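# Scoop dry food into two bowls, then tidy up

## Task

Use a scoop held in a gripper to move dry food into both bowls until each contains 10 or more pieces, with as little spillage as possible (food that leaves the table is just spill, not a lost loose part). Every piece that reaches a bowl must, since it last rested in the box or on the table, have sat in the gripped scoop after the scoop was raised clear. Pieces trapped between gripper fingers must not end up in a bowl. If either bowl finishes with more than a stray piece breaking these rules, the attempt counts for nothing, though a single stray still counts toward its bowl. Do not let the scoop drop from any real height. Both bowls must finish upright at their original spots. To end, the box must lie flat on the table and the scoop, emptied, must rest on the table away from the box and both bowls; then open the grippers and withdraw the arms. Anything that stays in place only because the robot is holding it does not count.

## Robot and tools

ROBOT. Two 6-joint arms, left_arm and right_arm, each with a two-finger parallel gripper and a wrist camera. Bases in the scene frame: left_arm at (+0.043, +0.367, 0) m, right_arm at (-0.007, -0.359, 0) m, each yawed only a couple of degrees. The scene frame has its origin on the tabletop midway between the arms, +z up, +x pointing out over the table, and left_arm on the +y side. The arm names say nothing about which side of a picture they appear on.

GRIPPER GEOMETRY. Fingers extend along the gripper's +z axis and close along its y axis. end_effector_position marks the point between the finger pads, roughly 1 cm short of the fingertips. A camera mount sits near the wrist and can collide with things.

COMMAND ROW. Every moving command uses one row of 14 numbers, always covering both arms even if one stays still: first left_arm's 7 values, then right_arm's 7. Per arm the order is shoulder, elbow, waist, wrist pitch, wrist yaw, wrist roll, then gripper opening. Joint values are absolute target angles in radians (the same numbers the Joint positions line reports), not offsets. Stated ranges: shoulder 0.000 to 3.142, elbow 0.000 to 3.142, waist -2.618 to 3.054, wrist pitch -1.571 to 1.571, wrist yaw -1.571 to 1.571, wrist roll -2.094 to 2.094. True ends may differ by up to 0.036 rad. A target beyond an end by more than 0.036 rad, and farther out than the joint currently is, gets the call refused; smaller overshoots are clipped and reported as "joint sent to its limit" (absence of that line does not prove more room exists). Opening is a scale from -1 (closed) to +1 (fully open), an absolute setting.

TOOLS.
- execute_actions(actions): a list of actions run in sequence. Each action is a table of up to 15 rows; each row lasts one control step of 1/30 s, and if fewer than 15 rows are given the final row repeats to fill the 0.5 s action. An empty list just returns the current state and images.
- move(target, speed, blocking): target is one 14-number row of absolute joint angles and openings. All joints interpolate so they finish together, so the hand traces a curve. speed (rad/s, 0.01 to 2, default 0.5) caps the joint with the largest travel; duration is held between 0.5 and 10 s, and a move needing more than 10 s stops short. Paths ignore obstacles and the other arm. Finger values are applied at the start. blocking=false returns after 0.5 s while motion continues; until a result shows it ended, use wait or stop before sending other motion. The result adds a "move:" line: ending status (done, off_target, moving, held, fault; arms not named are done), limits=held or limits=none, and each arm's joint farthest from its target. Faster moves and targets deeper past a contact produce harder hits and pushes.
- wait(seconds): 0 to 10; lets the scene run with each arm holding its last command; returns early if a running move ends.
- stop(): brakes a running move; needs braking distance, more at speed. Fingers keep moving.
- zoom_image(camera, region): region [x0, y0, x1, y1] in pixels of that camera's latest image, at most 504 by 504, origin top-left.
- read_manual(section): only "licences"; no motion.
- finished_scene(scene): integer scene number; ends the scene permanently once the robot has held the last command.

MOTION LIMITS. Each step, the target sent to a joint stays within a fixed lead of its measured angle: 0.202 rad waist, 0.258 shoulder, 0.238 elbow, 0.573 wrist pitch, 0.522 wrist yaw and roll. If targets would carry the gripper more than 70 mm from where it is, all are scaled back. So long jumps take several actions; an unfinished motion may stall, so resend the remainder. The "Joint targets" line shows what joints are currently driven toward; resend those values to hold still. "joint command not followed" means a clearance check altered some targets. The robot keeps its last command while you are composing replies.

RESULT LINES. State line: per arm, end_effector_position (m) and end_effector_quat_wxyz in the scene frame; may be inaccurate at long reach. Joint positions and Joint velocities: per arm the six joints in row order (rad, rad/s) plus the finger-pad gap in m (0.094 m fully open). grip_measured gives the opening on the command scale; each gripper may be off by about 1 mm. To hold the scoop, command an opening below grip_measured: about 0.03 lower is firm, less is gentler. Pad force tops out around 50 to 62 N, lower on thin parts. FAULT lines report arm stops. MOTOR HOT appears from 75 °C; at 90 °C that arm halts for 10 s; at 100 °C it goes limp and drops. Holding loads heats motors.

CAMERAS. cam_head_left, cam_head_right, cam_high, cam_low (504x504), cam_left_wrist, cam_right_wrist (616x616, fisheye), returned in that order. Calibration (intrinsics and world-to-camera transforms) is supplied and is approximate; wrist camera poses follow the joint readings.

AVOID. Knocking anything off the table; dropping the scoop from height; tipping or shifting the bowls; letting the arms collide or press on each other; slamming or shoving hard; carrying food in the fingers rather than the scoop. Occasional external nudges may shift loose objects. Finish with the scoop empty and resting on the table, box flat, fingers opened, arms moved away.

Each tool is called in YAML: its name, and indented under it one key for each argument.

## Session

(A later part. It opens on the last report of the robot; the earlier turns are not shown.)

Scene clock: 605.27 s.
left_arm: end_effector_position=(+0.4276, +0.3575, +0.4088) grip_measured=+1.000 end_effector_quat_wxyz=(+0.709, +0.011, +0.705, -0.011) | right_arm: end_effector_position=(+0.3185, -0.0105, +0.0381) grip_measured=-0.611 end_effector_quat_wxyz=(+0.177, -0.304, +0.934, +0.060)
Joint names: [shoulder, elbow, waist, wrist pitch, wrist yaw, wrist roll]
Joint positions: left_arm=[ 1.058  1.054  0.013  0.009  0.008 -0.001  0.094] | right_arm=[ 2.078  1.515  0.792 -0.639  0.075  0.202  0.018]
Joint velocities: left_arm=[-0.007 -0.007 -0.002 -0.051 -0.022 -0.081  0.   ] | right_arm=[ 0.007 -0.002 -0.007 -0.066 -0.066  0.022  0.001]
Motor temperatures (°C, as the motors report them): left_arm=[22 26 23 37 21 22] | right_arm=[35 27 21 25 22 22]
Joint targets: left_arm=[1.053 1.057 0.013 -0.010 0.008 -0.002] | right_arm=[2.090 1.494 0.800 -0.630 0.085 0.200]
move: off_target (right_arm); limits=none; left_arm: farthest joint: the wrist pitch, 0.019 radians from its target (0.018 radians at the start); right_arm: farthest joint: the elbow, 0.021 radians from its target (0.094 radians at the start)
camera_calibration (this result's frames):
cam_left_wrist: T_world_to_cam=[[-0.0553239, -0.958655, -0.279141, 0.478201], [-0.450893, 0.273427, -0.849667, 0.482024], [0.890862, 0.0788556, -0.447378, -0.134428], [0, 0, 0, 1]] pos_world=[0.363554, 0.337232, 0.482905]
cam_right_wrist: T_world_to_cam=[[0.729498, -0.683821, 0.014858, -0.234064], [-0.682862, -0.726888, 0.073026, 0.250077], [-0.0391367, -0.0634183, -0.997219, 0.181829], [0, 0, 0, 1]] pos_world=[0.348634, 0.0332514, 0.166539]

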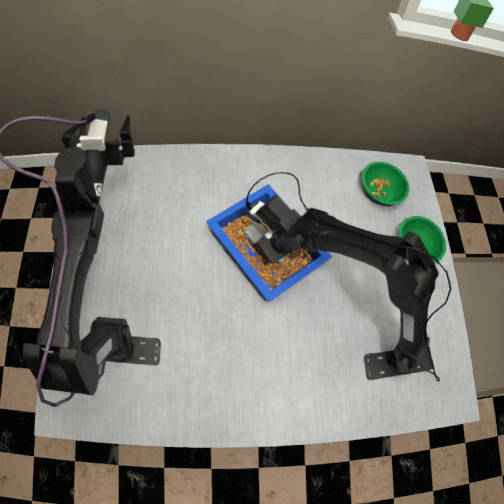

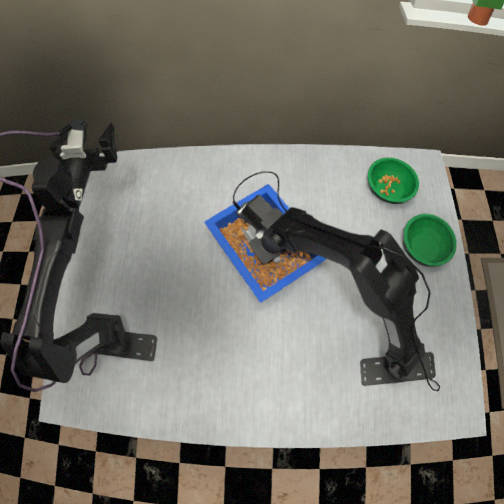

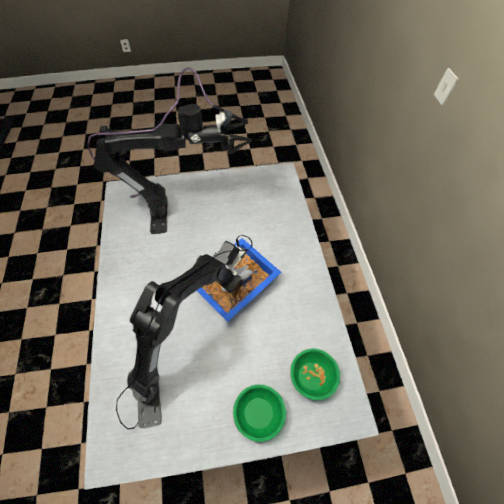

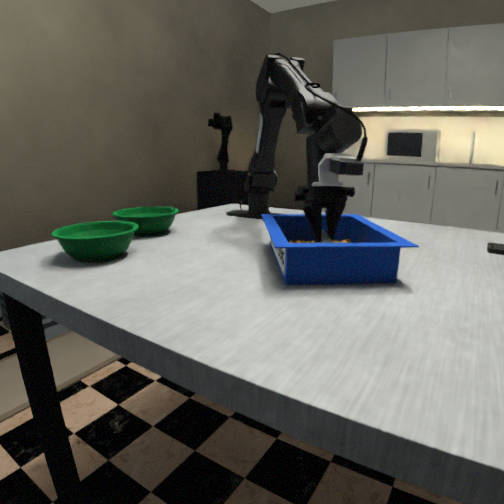

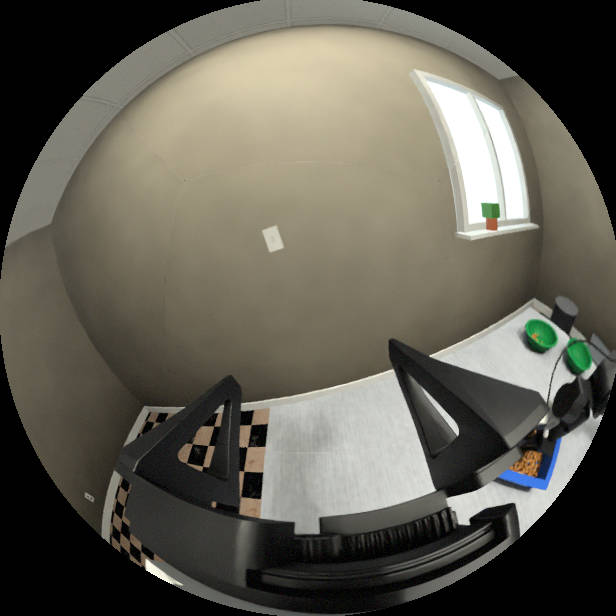

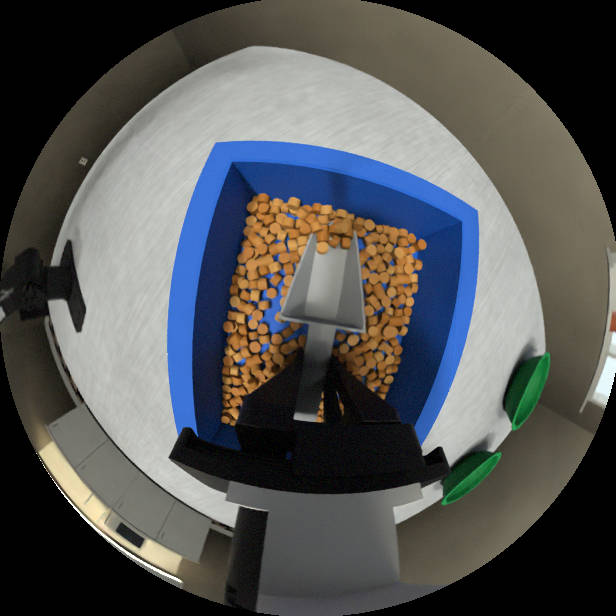

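move:
  target: [1.053,1.057,0.013,-0.01,0.008,-0.002,1, 1.908,1.199,0.82,-0.267,0.13,0.18,-0.66]
  speed: 0.3

zoom_image:
  camera: "cam_right_wrist"
  region: [250, 170, 410, 350]

Scene clock: 621.03 s.
left_arm: end_effector_position=(+0.4276, +0.3575, +0.4090) grip_measured=+1.000 end_effector_quat_wxyz=(+0.709, +0.011, +0.705, -0.011) | right_arm: end_effector_position=(+0.3130, -0.0166, +0.0357) grip_measured=-0.611 end_effector_quat_wxyz=(+0.264, -0.301, +0.912, +0.087)
Joint names: [shoulder, elbow, waist, wrist pitch, wrist yaw, wrist roll]
Joint positions: left_arm=[ 1.058  1.054  0.013  0.01   0.008 -0.001  0.094] | right_arm=[ 1.943  1.214  0.809 -0.291  0.12   0.191  0.018]
Joint velocities: left_arm=[-0.012 -0.022 -0.007  0.022 -0.022  0.022  0.   ] | right_arm=[-0.012 -0.012  0.002 -0.037 -0.022  0.022 -0.   ]
Motor temperatures (°C, as the motors report them): left_arm=[22 27 23 37 21 22] | right_arm=[35 27 21 25 22 22]
Joint targets: left_arm=[1.053 1.057 0.013 -0.010 0.008 -0.002] | right_arm=[1.908 1.199 0.820 -0.267 0.130 0.180]
move: off_target (right_arm); limits=none; left_arm: farthest joint: the wrist pitch, 0.020 radians from its target (0.019 radians at the start); right_arm: farthest joint: the shoulder, 0.035 radians from its target (0.170 radians at the start)
camera_calibration (this result's frames):
cam_left_wrist: T_world_to_cam=[[-0.055111, -0.95866, -0.279166, 0.478175], [-0.450244, 0.273412, -0.850015, 0.482056], [0.891203, 0.0788478, -0.446699, -0.134763], [0, 0, 0, 1]] pos_world=[0.363497, 0.337234, 0.483047]
cam_right_wrist: T_world_to_cam=[[0.729453, -0.681936, 0.0535031, -0.235576], [-0.674453, -0.730078, -0.109997, 0.245881], [0.114072, 0.0441525, -0.992491, 0.132538], [0, 0, 0, 1]] pos_world=[0.322557, 0.0130128, 0.171193]

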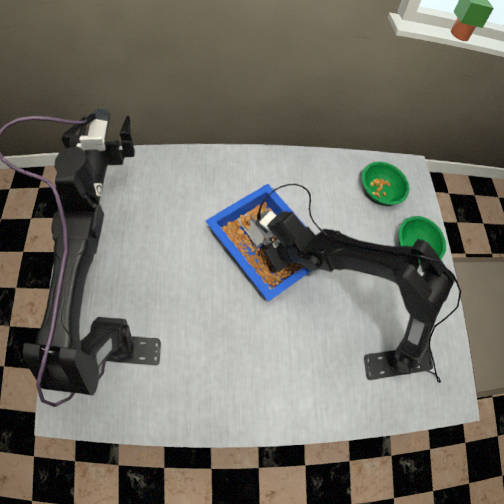

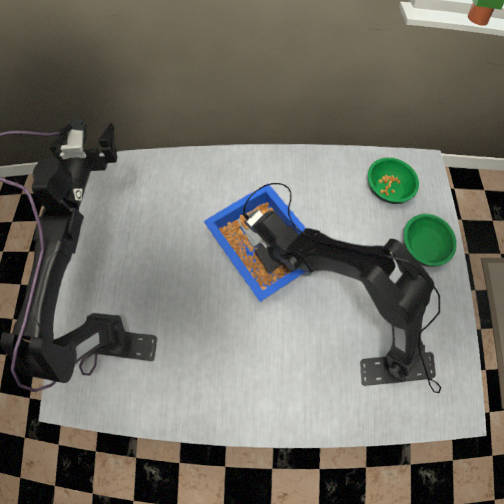

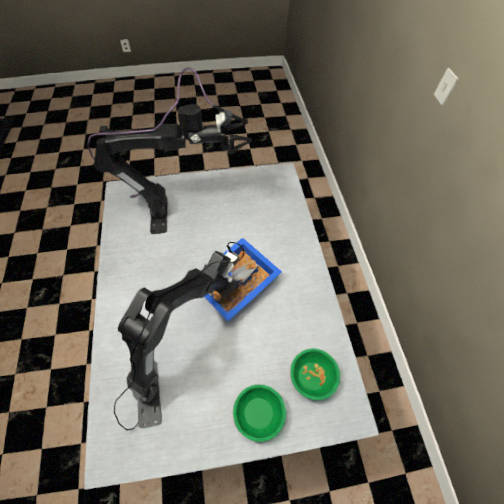

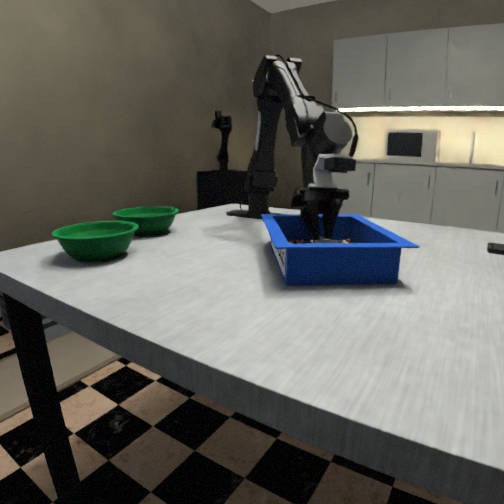

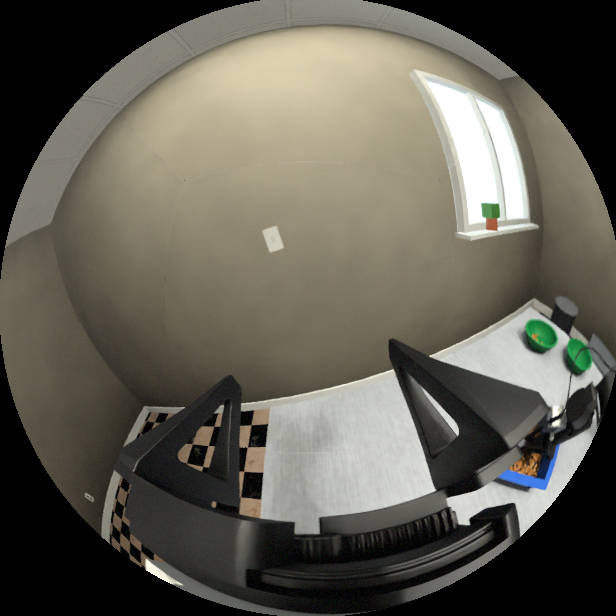

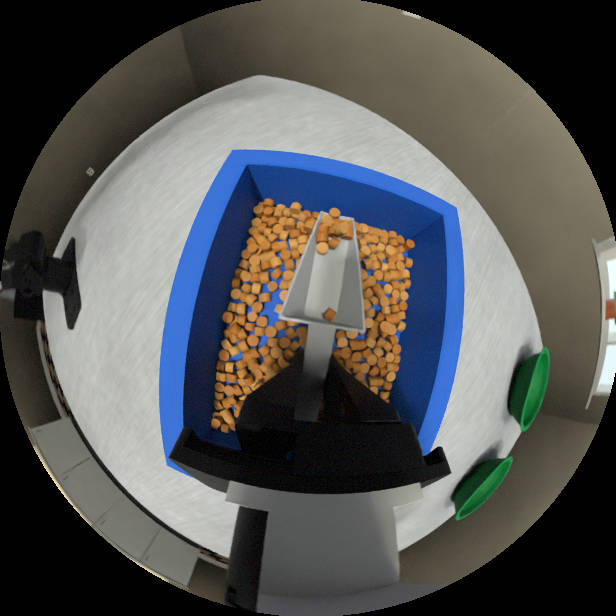

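Region (250, 170, 410, 350) of cam_right_wrist's 616x616 image, scaled by 2.800, with more detail than that image has.

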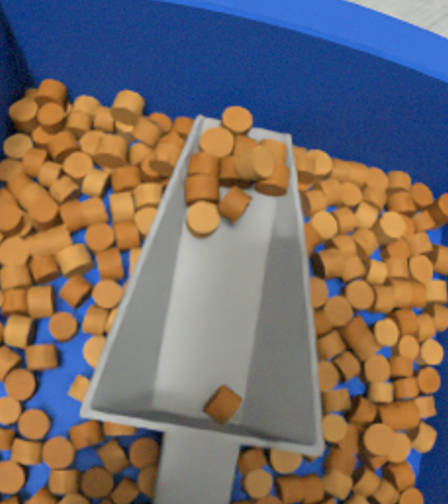

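move:
  target: [1.053,1.057,0.013,-0.01,0.008,-0.002,1, 1.547,0.837,0.71,0.01,-0.008,-0.011,-0.66]
  speed: 0.35

zoom_image:
  camera: "cam_right_wrist"
  region: [265, 195, 385, 345]

Scene clock: 635.63 s.
left_arm: end_effector_position=(+0.4276, +0.3575, +0.4093) grip_measured=+1.000 end_effector_quat_wxyz=(+0.709, +0.011, +0.705, -0.011) | right_arm: end_effector_position=(+0.2983, -0.0590, +0.0972) grip_measured=-0.611 end_effector_quat_wxyz=(+0.373, -0.345, +0.848, +0.152)
Joint names: [shoulder, elbow, waist, wrist pitch, wrist yaw, wrist roll]
Joint positions: left_arm=[ 1.058  1.054  0.013  0.011  0.008 -0.001  0.094] | right_arm=[ 1.577  0.852  0.72  -0.017 -0.001 -0.001  0.018]
Joint velocities: left_arm=[ 0.007 -0.002  0.002  0.051  0.022  0.007  0.   ] | right_arm=[-0.012 -0.012 -0.002  0.022  0.007  0.022 -0.001]
Motor temperatures (°C, as the motors report them): left_arm=[22 27 23 37 21 22] | right_arm=[37 27 21 26 22 22]
Joint targets: left_arm=[1.053 1.057 0.013 -0.010 0.008 -0.002] | right_arm=[1.547 0.837 0.710 0.010 -0.008 -0.011]
move: off_target (left_arm, right_arm); limits=none; left_arm: farthest joint: the wrist pitch, 0.021 radians from its target (0.020 radians at the start); right_arm: farthest joint: the shoulder, 0.030 radians from its target (0.396 radians at the start)
camera_calibration (this result's frames):
cam_left_wrist: T_world_to_cam=[[-0.0547916, -0.958667, -0.279204, 0.478136], [-0.449272, 0.27339, -0.850537, 0.482103], [0.891714, 0.0788362, -0.445681, -0.135265], [0, 0, 0, 1]] pos_world=[0.363411, 0.337236, 0.483258]
cam_right_wrist: T_world_to_cam=[[0.801199, -0.590206, 0.0986752, -0.27745], [-0.523332, -0.771065, -0.362744, 0.188859], [0.290178, 0.23899, -0.92665, 0.149633], [0, 0, 0, 1]] pos_world=[0.277708, -0.0538905, 0.234543]

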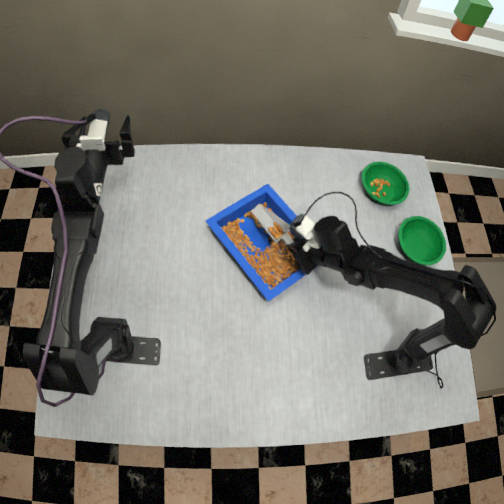

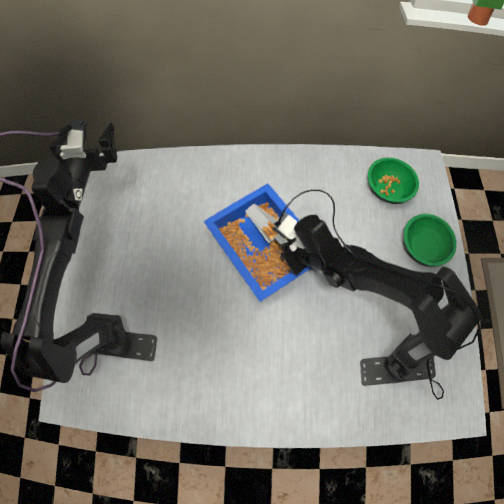

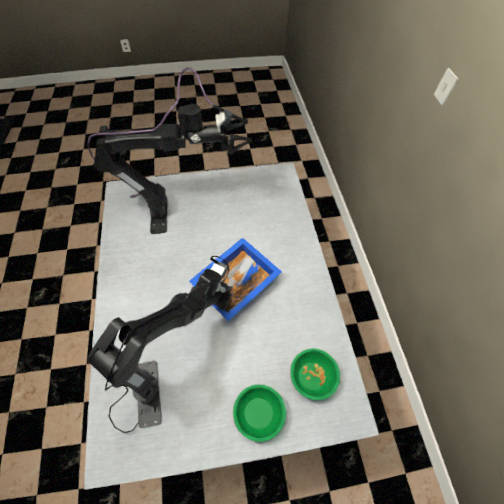

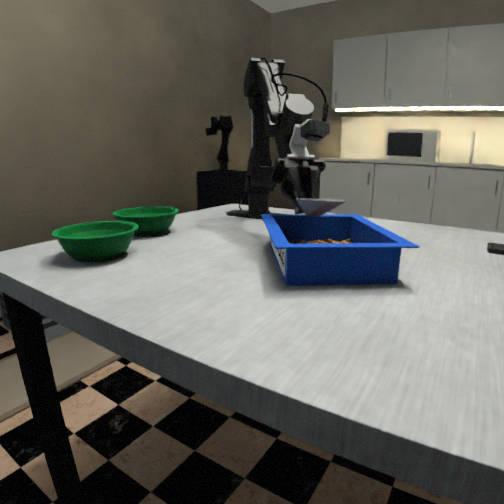

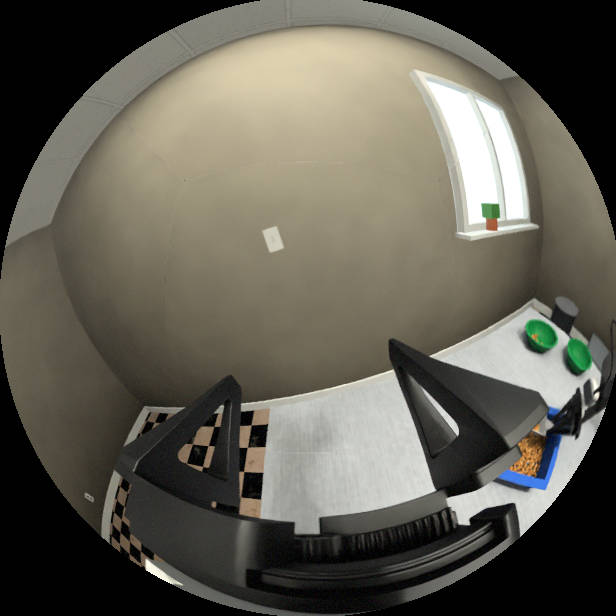

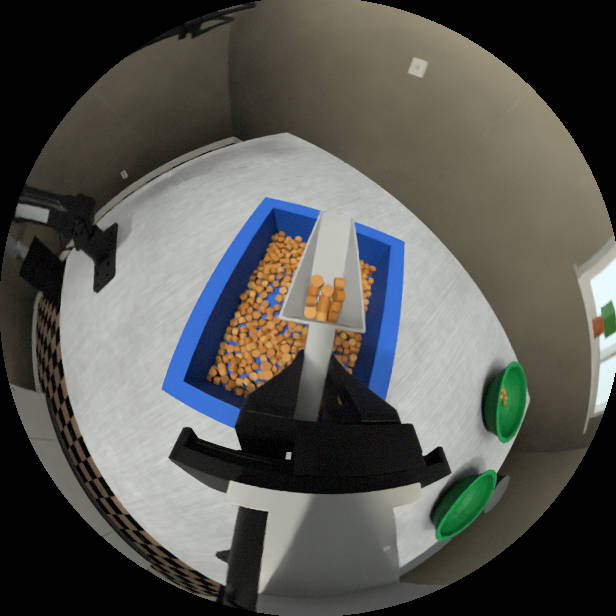

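Region (265, 195, 385, 345) of cam_right_wrist's 616x616 image, scaled by 3.360, with more detail than that image has; it fills the left 403 columns of this view, and the rest is white.

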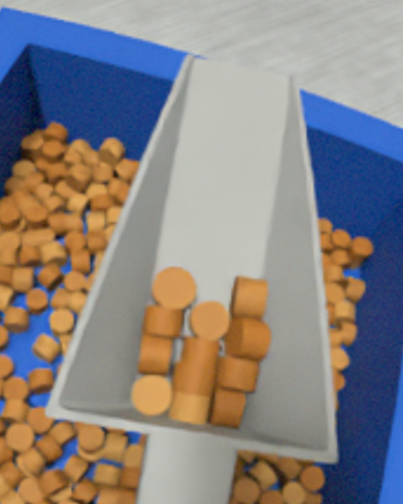

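move:
  target: [1.053,1.057,0.013,-0.01,0.008,-0.002,1, 1.44,0.845,0.68,-0.10,-0.004,-0.004,-0.66]
  speed: 0.4

move:
  target: [1.053,1.057,0.013,-0.01,0.008,-0.002,1, 0.69,0.487,-0.348,-0.67,-0.004,-0.004,-0.66]
  speed: 0.6

Scene clock: 651.60 s.
left_arm: end_effector_position=(+0.4276, +0.3575, +0.4094) grip_measured=+1.000 end_effector_quat_wxyz=(+0.710, +0.011, +0.704, -0.011) | right_arm: end_effector_position=(+0.2973, -0.0776, +0.1260) grip_measured=-0.611 end_effector_quat_wxyz=(+0.386, -0.331, +0.848, +0.150)
Joint names: [shoulder, elbow, waist, wrist pitch, wrist yaw, wrist roll]
Joint positions: left_arm=[ 1.058  1.054  0.013  0.011  0.008 -0.001  0.094] | right_arm=[ 1.465  0.852  0.69  -0.103 -0.001 -0.001  0.018]
Joint velocities: left_arm=[-0.002 -0.022 -0.007 -0.022  0.051  0.022  0.   ] | right_arm=[-0.002  0.007 -0.002 -0.022 -0.022  0.066  0.001]
Motor temperatures (°C, as the motors report them): left_arm=[22 27 23 37 21 22] | right_arm=[35 27 21 28 22 22]
Joint targets: left_arm=[1.053 1.057 0.013 -0.010 0.008 -0.002] | right_arm=[1.440 0.845 0.680 -0.100 -0.004 -0.004]
move: off_target (left_arm, right_arm); limits=none; left_arm: farthest joint: the wrist pitch, 0.021 radians from its target (0.021 radians at the start); right_arm: farthest joint: the shoulder, 0.025 radians from its target (0.137 radians at the start)
camera_calibration (this result's frames):
cam_left_wrist: T_world_to_cam=[[-0.0546851, -0.95867, -0.279217, 0.478123], [-0.448947, 0.273382, -0.850711, 0.482118], [0.891883, 0.0788323, -0.445342, -0.135433], [0, 0, 0, 1]] pos_world=[0.363382, 0.337236, 0.483329]
cam_right_wrist: T_world_to_cam=[[0.781083, -0.615876, 0.102985, -0.287057], [-0.539413, -0.748583, -0.385561, 0.193832], [0.314551, 0.245604, -0.916917, 0.173132], [0, 0, 0, 1]] pos_world=[0.274312, -0.0742139, 0.263045]

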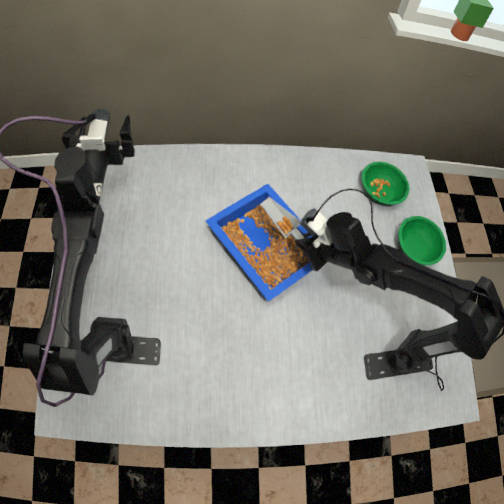

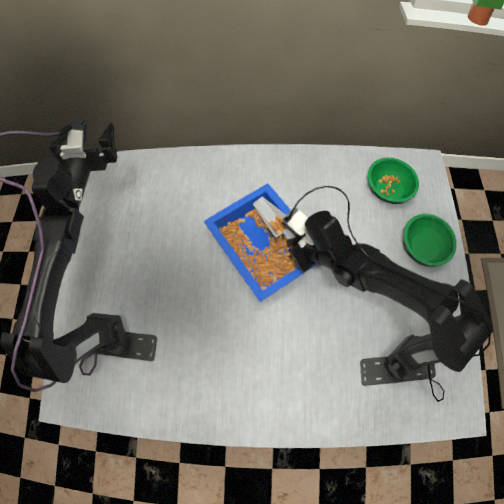

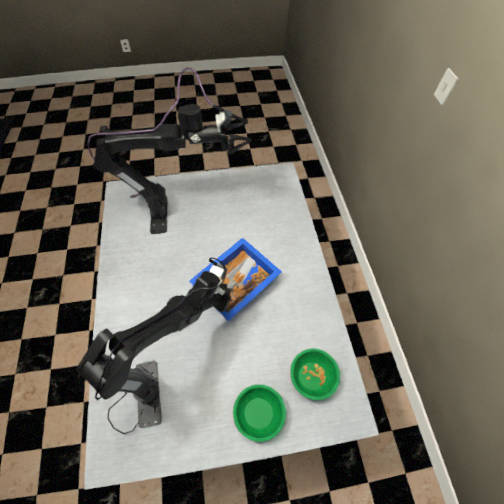

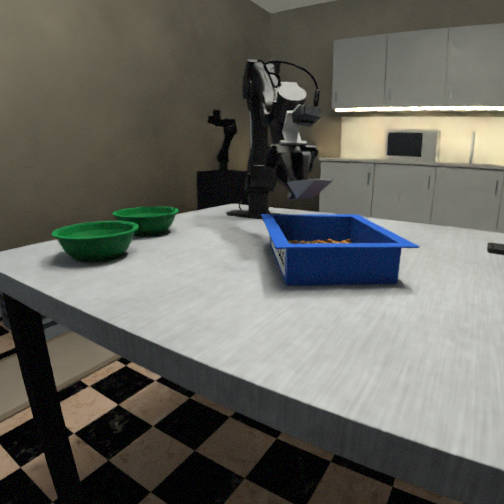

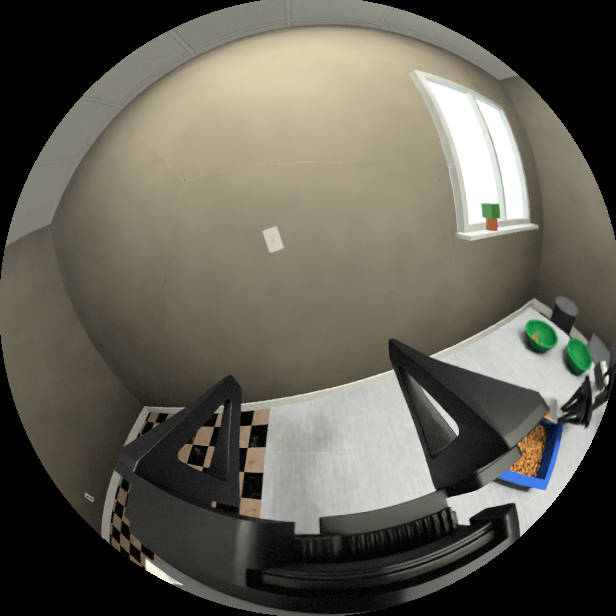

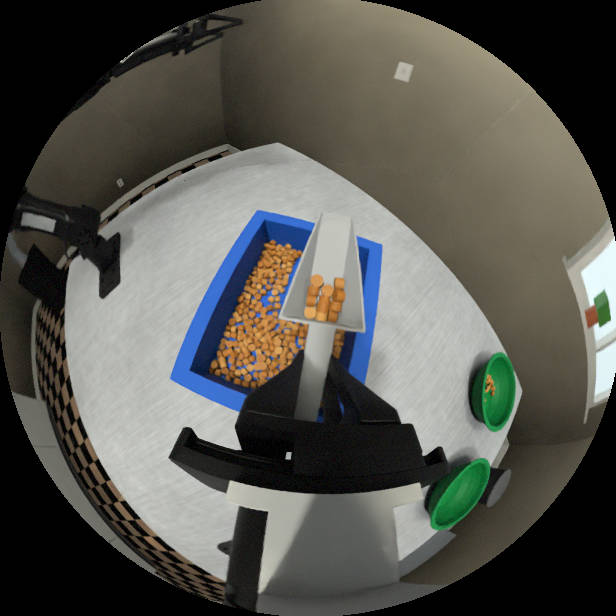

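Scene clock: 653.97 s.
left_arm: end_effector_position=(+0.4276, +0.3575, +0.4097) grip_measured=+1.000 end_effector_quat_wxyz=(+0.710, +0.011, +0.704, -0.011) | right_arm: end_effector_position=(+0.2135, -0.4221, +0.1047) grip_measured=-0.612 end_effector_quat_wxyz=(+0.331, +0.133, +0.933, -0.047)
Joint names: [shoulder, elbow, waist, wrist pitch, wrist yaw, wrist roll]
Joint positions: left_arm=[ 1.058  1.054  0.013  0.013  0.008 -0.001  0.094] | right_arm=[ 0.718  0.499 -0.338 -0.671 -0.001 -0.001  0.018]
Joint velocities: left_arm=[-0.007 -0.007 -0.002 -0.037 -0.037  0.007  0.   ] | right_arm=[-0.002 -0.017 -0.007 -0.095  0.007  0.022 -0.001]
Motor temperatures (°C, as the motors report them): left_arm=[22 27 23 37 21 22] | right_arm=[35 27 21 28 22 22]
Joint targets: left_arm=[1.053 1.057 0.013 -0.010 0.008 -0.002] | right_arm=[0.690 0.487 -0.348 -0.670 -0.004 -0.004]
move: off_target (left_arm, right_arm); limits=none; left_arm: farthest joint: the wrist pitch, 0.023 radians from its target (0.021 radians at the start); right_arm: farthest joint: the shoulder, 0.028 radians from its target (0.775 radians at the start)
camera_calibration (this result's frames):
cam_left_wrist: T_world_to_cam=[[-0.0543656, -0.958677, -0.279254, 0.478084], [-0.447974, 0.27336, -0.851231, 0.482164], [0.892392, 0.0788207, -0.444323, -0.135935], [0, 0, 0, 1]] pos_world=[0.363295, 0.337238, 0.48354]
cam_right_wrist: T_world_to_cam=[[-0.108007, -0.991431, 0.0734751, -0.39709], [-0.970463, 0.089108, -0.224191, 0.311308], [0.215723, -0.0955191, -0.971771, 0.147392], [0, 0, 0, 1]] pos_world=[0.227428, -0.407348, 0.2422]

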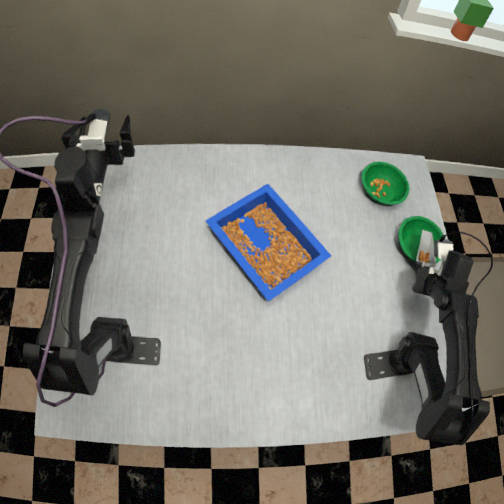

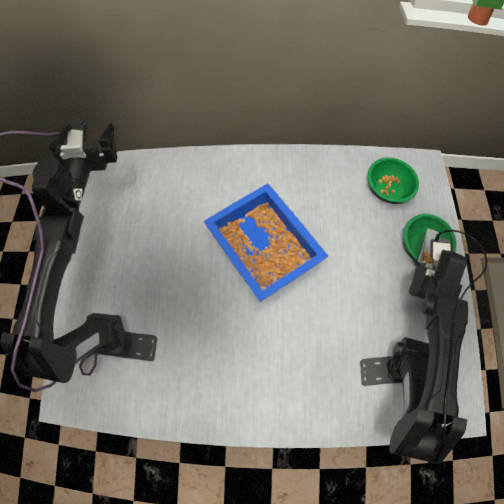

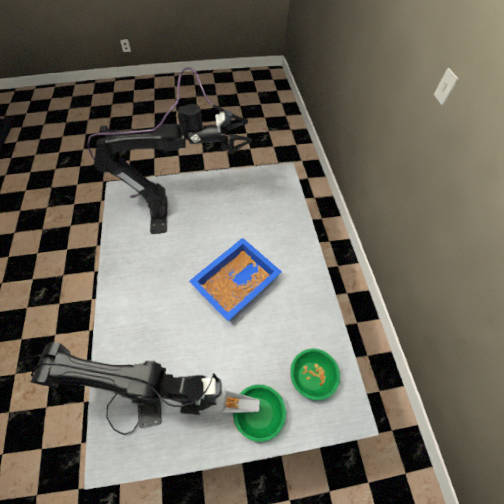

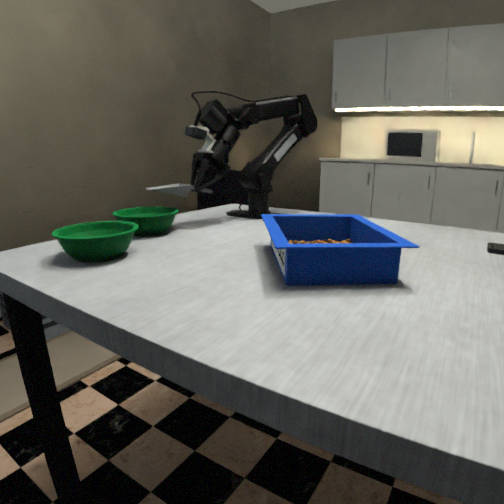

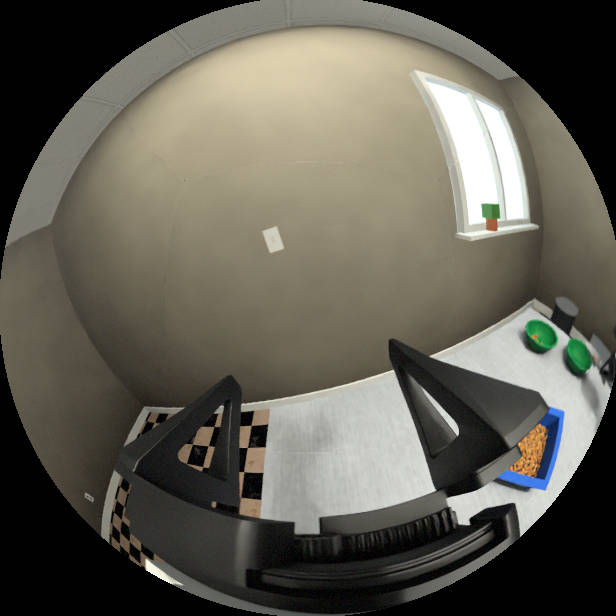

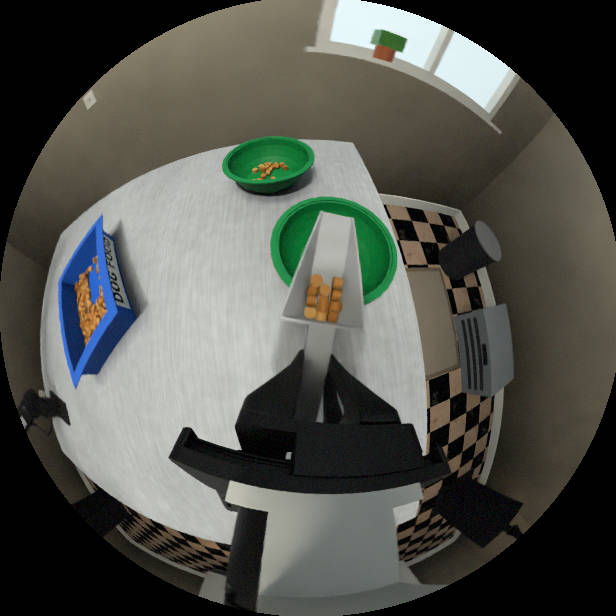

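move:
  target: [1.053,1.057,0.013,-0.01,0.008,-0.002,1, 1.569,1.386,-0.352,-1.454,-0.004,-0.004,-0.66]
  speed: 0.55

zoom_image:
  camera: "cam_right_wrist"
  region: [220, 100, 460, 340]

Scene clock: 669.50 s.
left_arm: end_effector_position=(+0.4276, +0.3575, +0.4099) grip_measured=+1.000 end_effector_quat_wxyz=(+0.710, +0.011, +0.704, -0.011) | right_arm: end_effector_position=(+0.2304, -0.4270, +0.1413) grip_measured=-0.612 end_effector_quat_wxyz=(-0.044, +0.141, +0.989, +0.007)
Joint names: [shoulder, elbow, waist, wrist pitch, wrist yaw, wrist roll]
Joint positions: left_arm=[ 1.058  1.054  0.013  0.014  0.008 -0.001  0.094] | right_arm=[ 1.562  1.346 -0.338 -1.444 -0.001 -0.001  0.018]
Joint velocities: left_arm=[-0.002 -0.002 -0.007  0.007 -0.037 -0.007  0.   ] | right_arm=[ 0.027  0.007  0.007  0.051 -0.007 -0.007 -0.   ]
Motor temperatures (°C, as the motors report them): left_arm=[22 27 23 37 21 22] | right_arm=[32 28 21 27 22 22]
Joint targets: left_arm=[1.053 1.057 0.013 -0.010 0.008 -0.002] | right_arm=[1.569 1.386 -0.352 -1.454 -0.004 -0.004]
move: off_target (left_arm, right_arm); limits=none; left_arm: farthest joint: the wrist pitch, 0.024 radians from its target (0.023 radians at the start); right_arm: farthest joint: the elbow, 0.040 radians from its target (0.887 radians at the start)
camera_calibration (this result's frames):
cam_left_wrist: T_world_to_cam=[[-0.0540461, -0.958684, -0.279291, 0.478044], [-0.446999, 0.273338, -0.85175, 0.482209], [0.8929, 0.0788091, -0.443304, -0.136438], [0, 0, 0, 1]] pos_world=[0.363209, 0.33724, 0.483752]
cam_right_wrist: T_world_to_cam=[[-0.106272, -0.991939, -0.0690171, -0.383345], [-0.861027, 0.0570856, 0.505346, 0.194407], [-0.497332, 0.11313, -0.860152, 0.416499], [0, 0, 0, 1]] pos_world=[0.333789, -0.438471, 0.233553]

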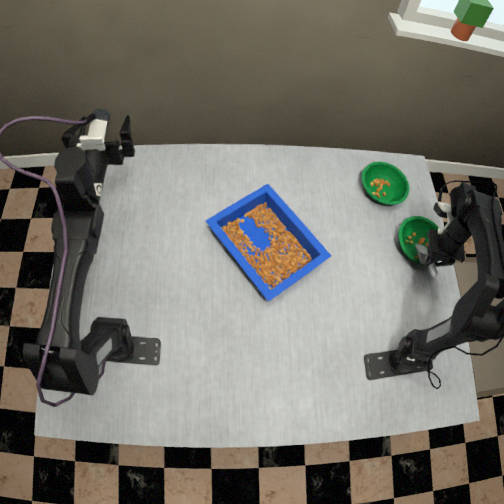

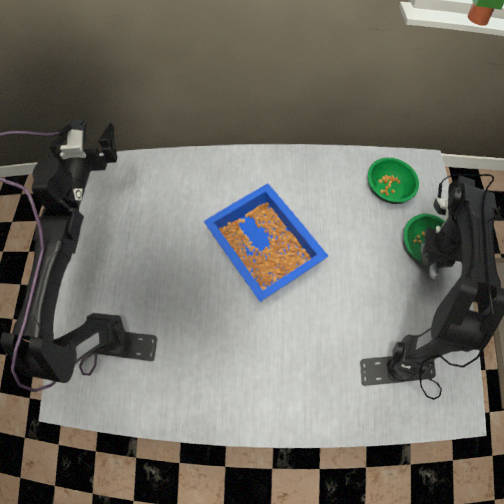

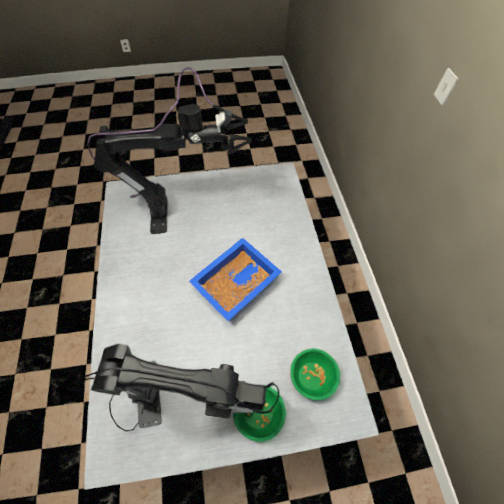

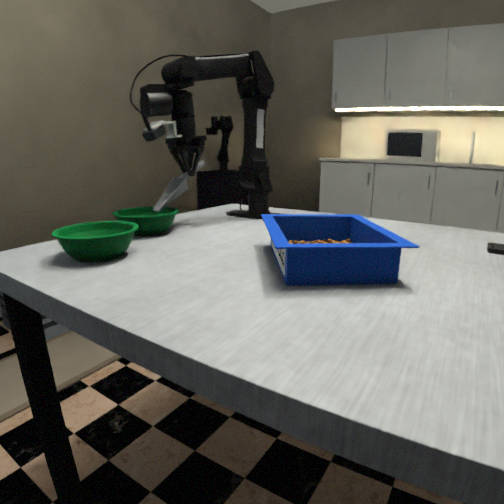

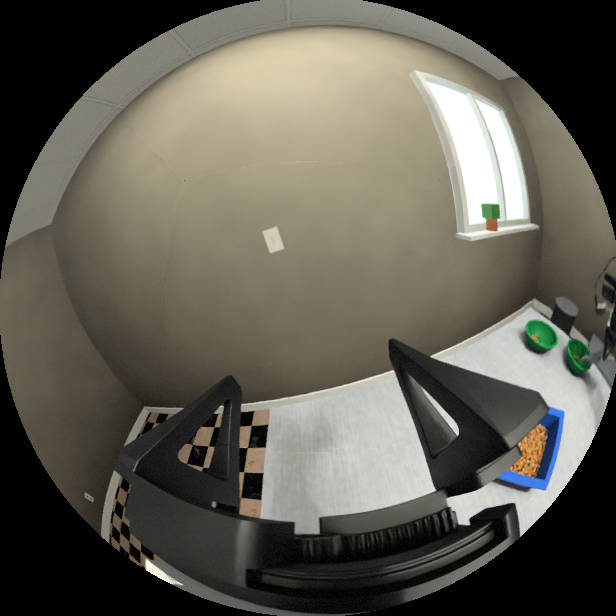

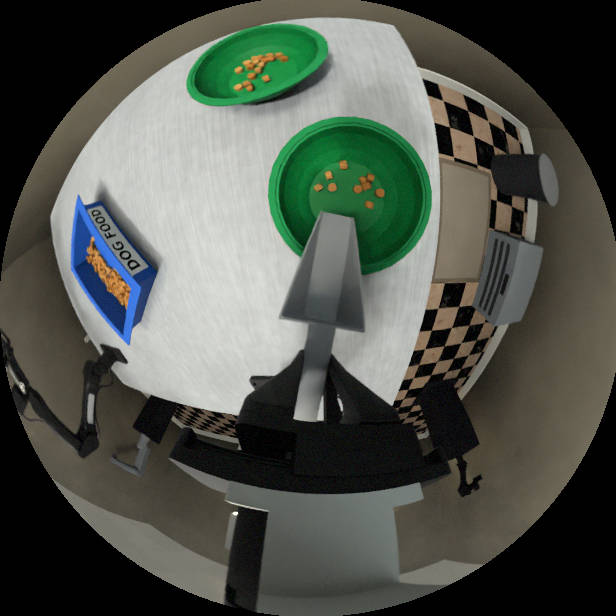

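Region (220, 100, 460, 340) of cam_right_wrist's 616x616 image, scaled by 2.100, with more detail than that image has.

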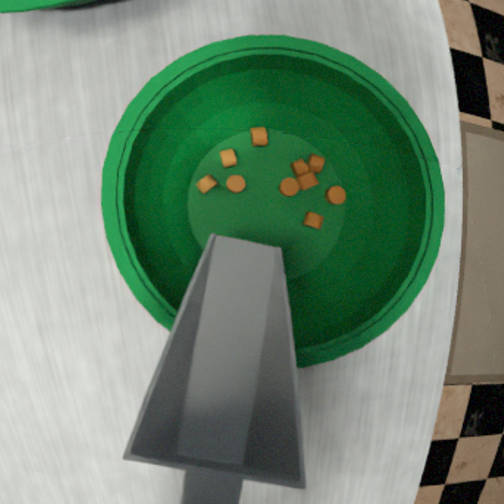

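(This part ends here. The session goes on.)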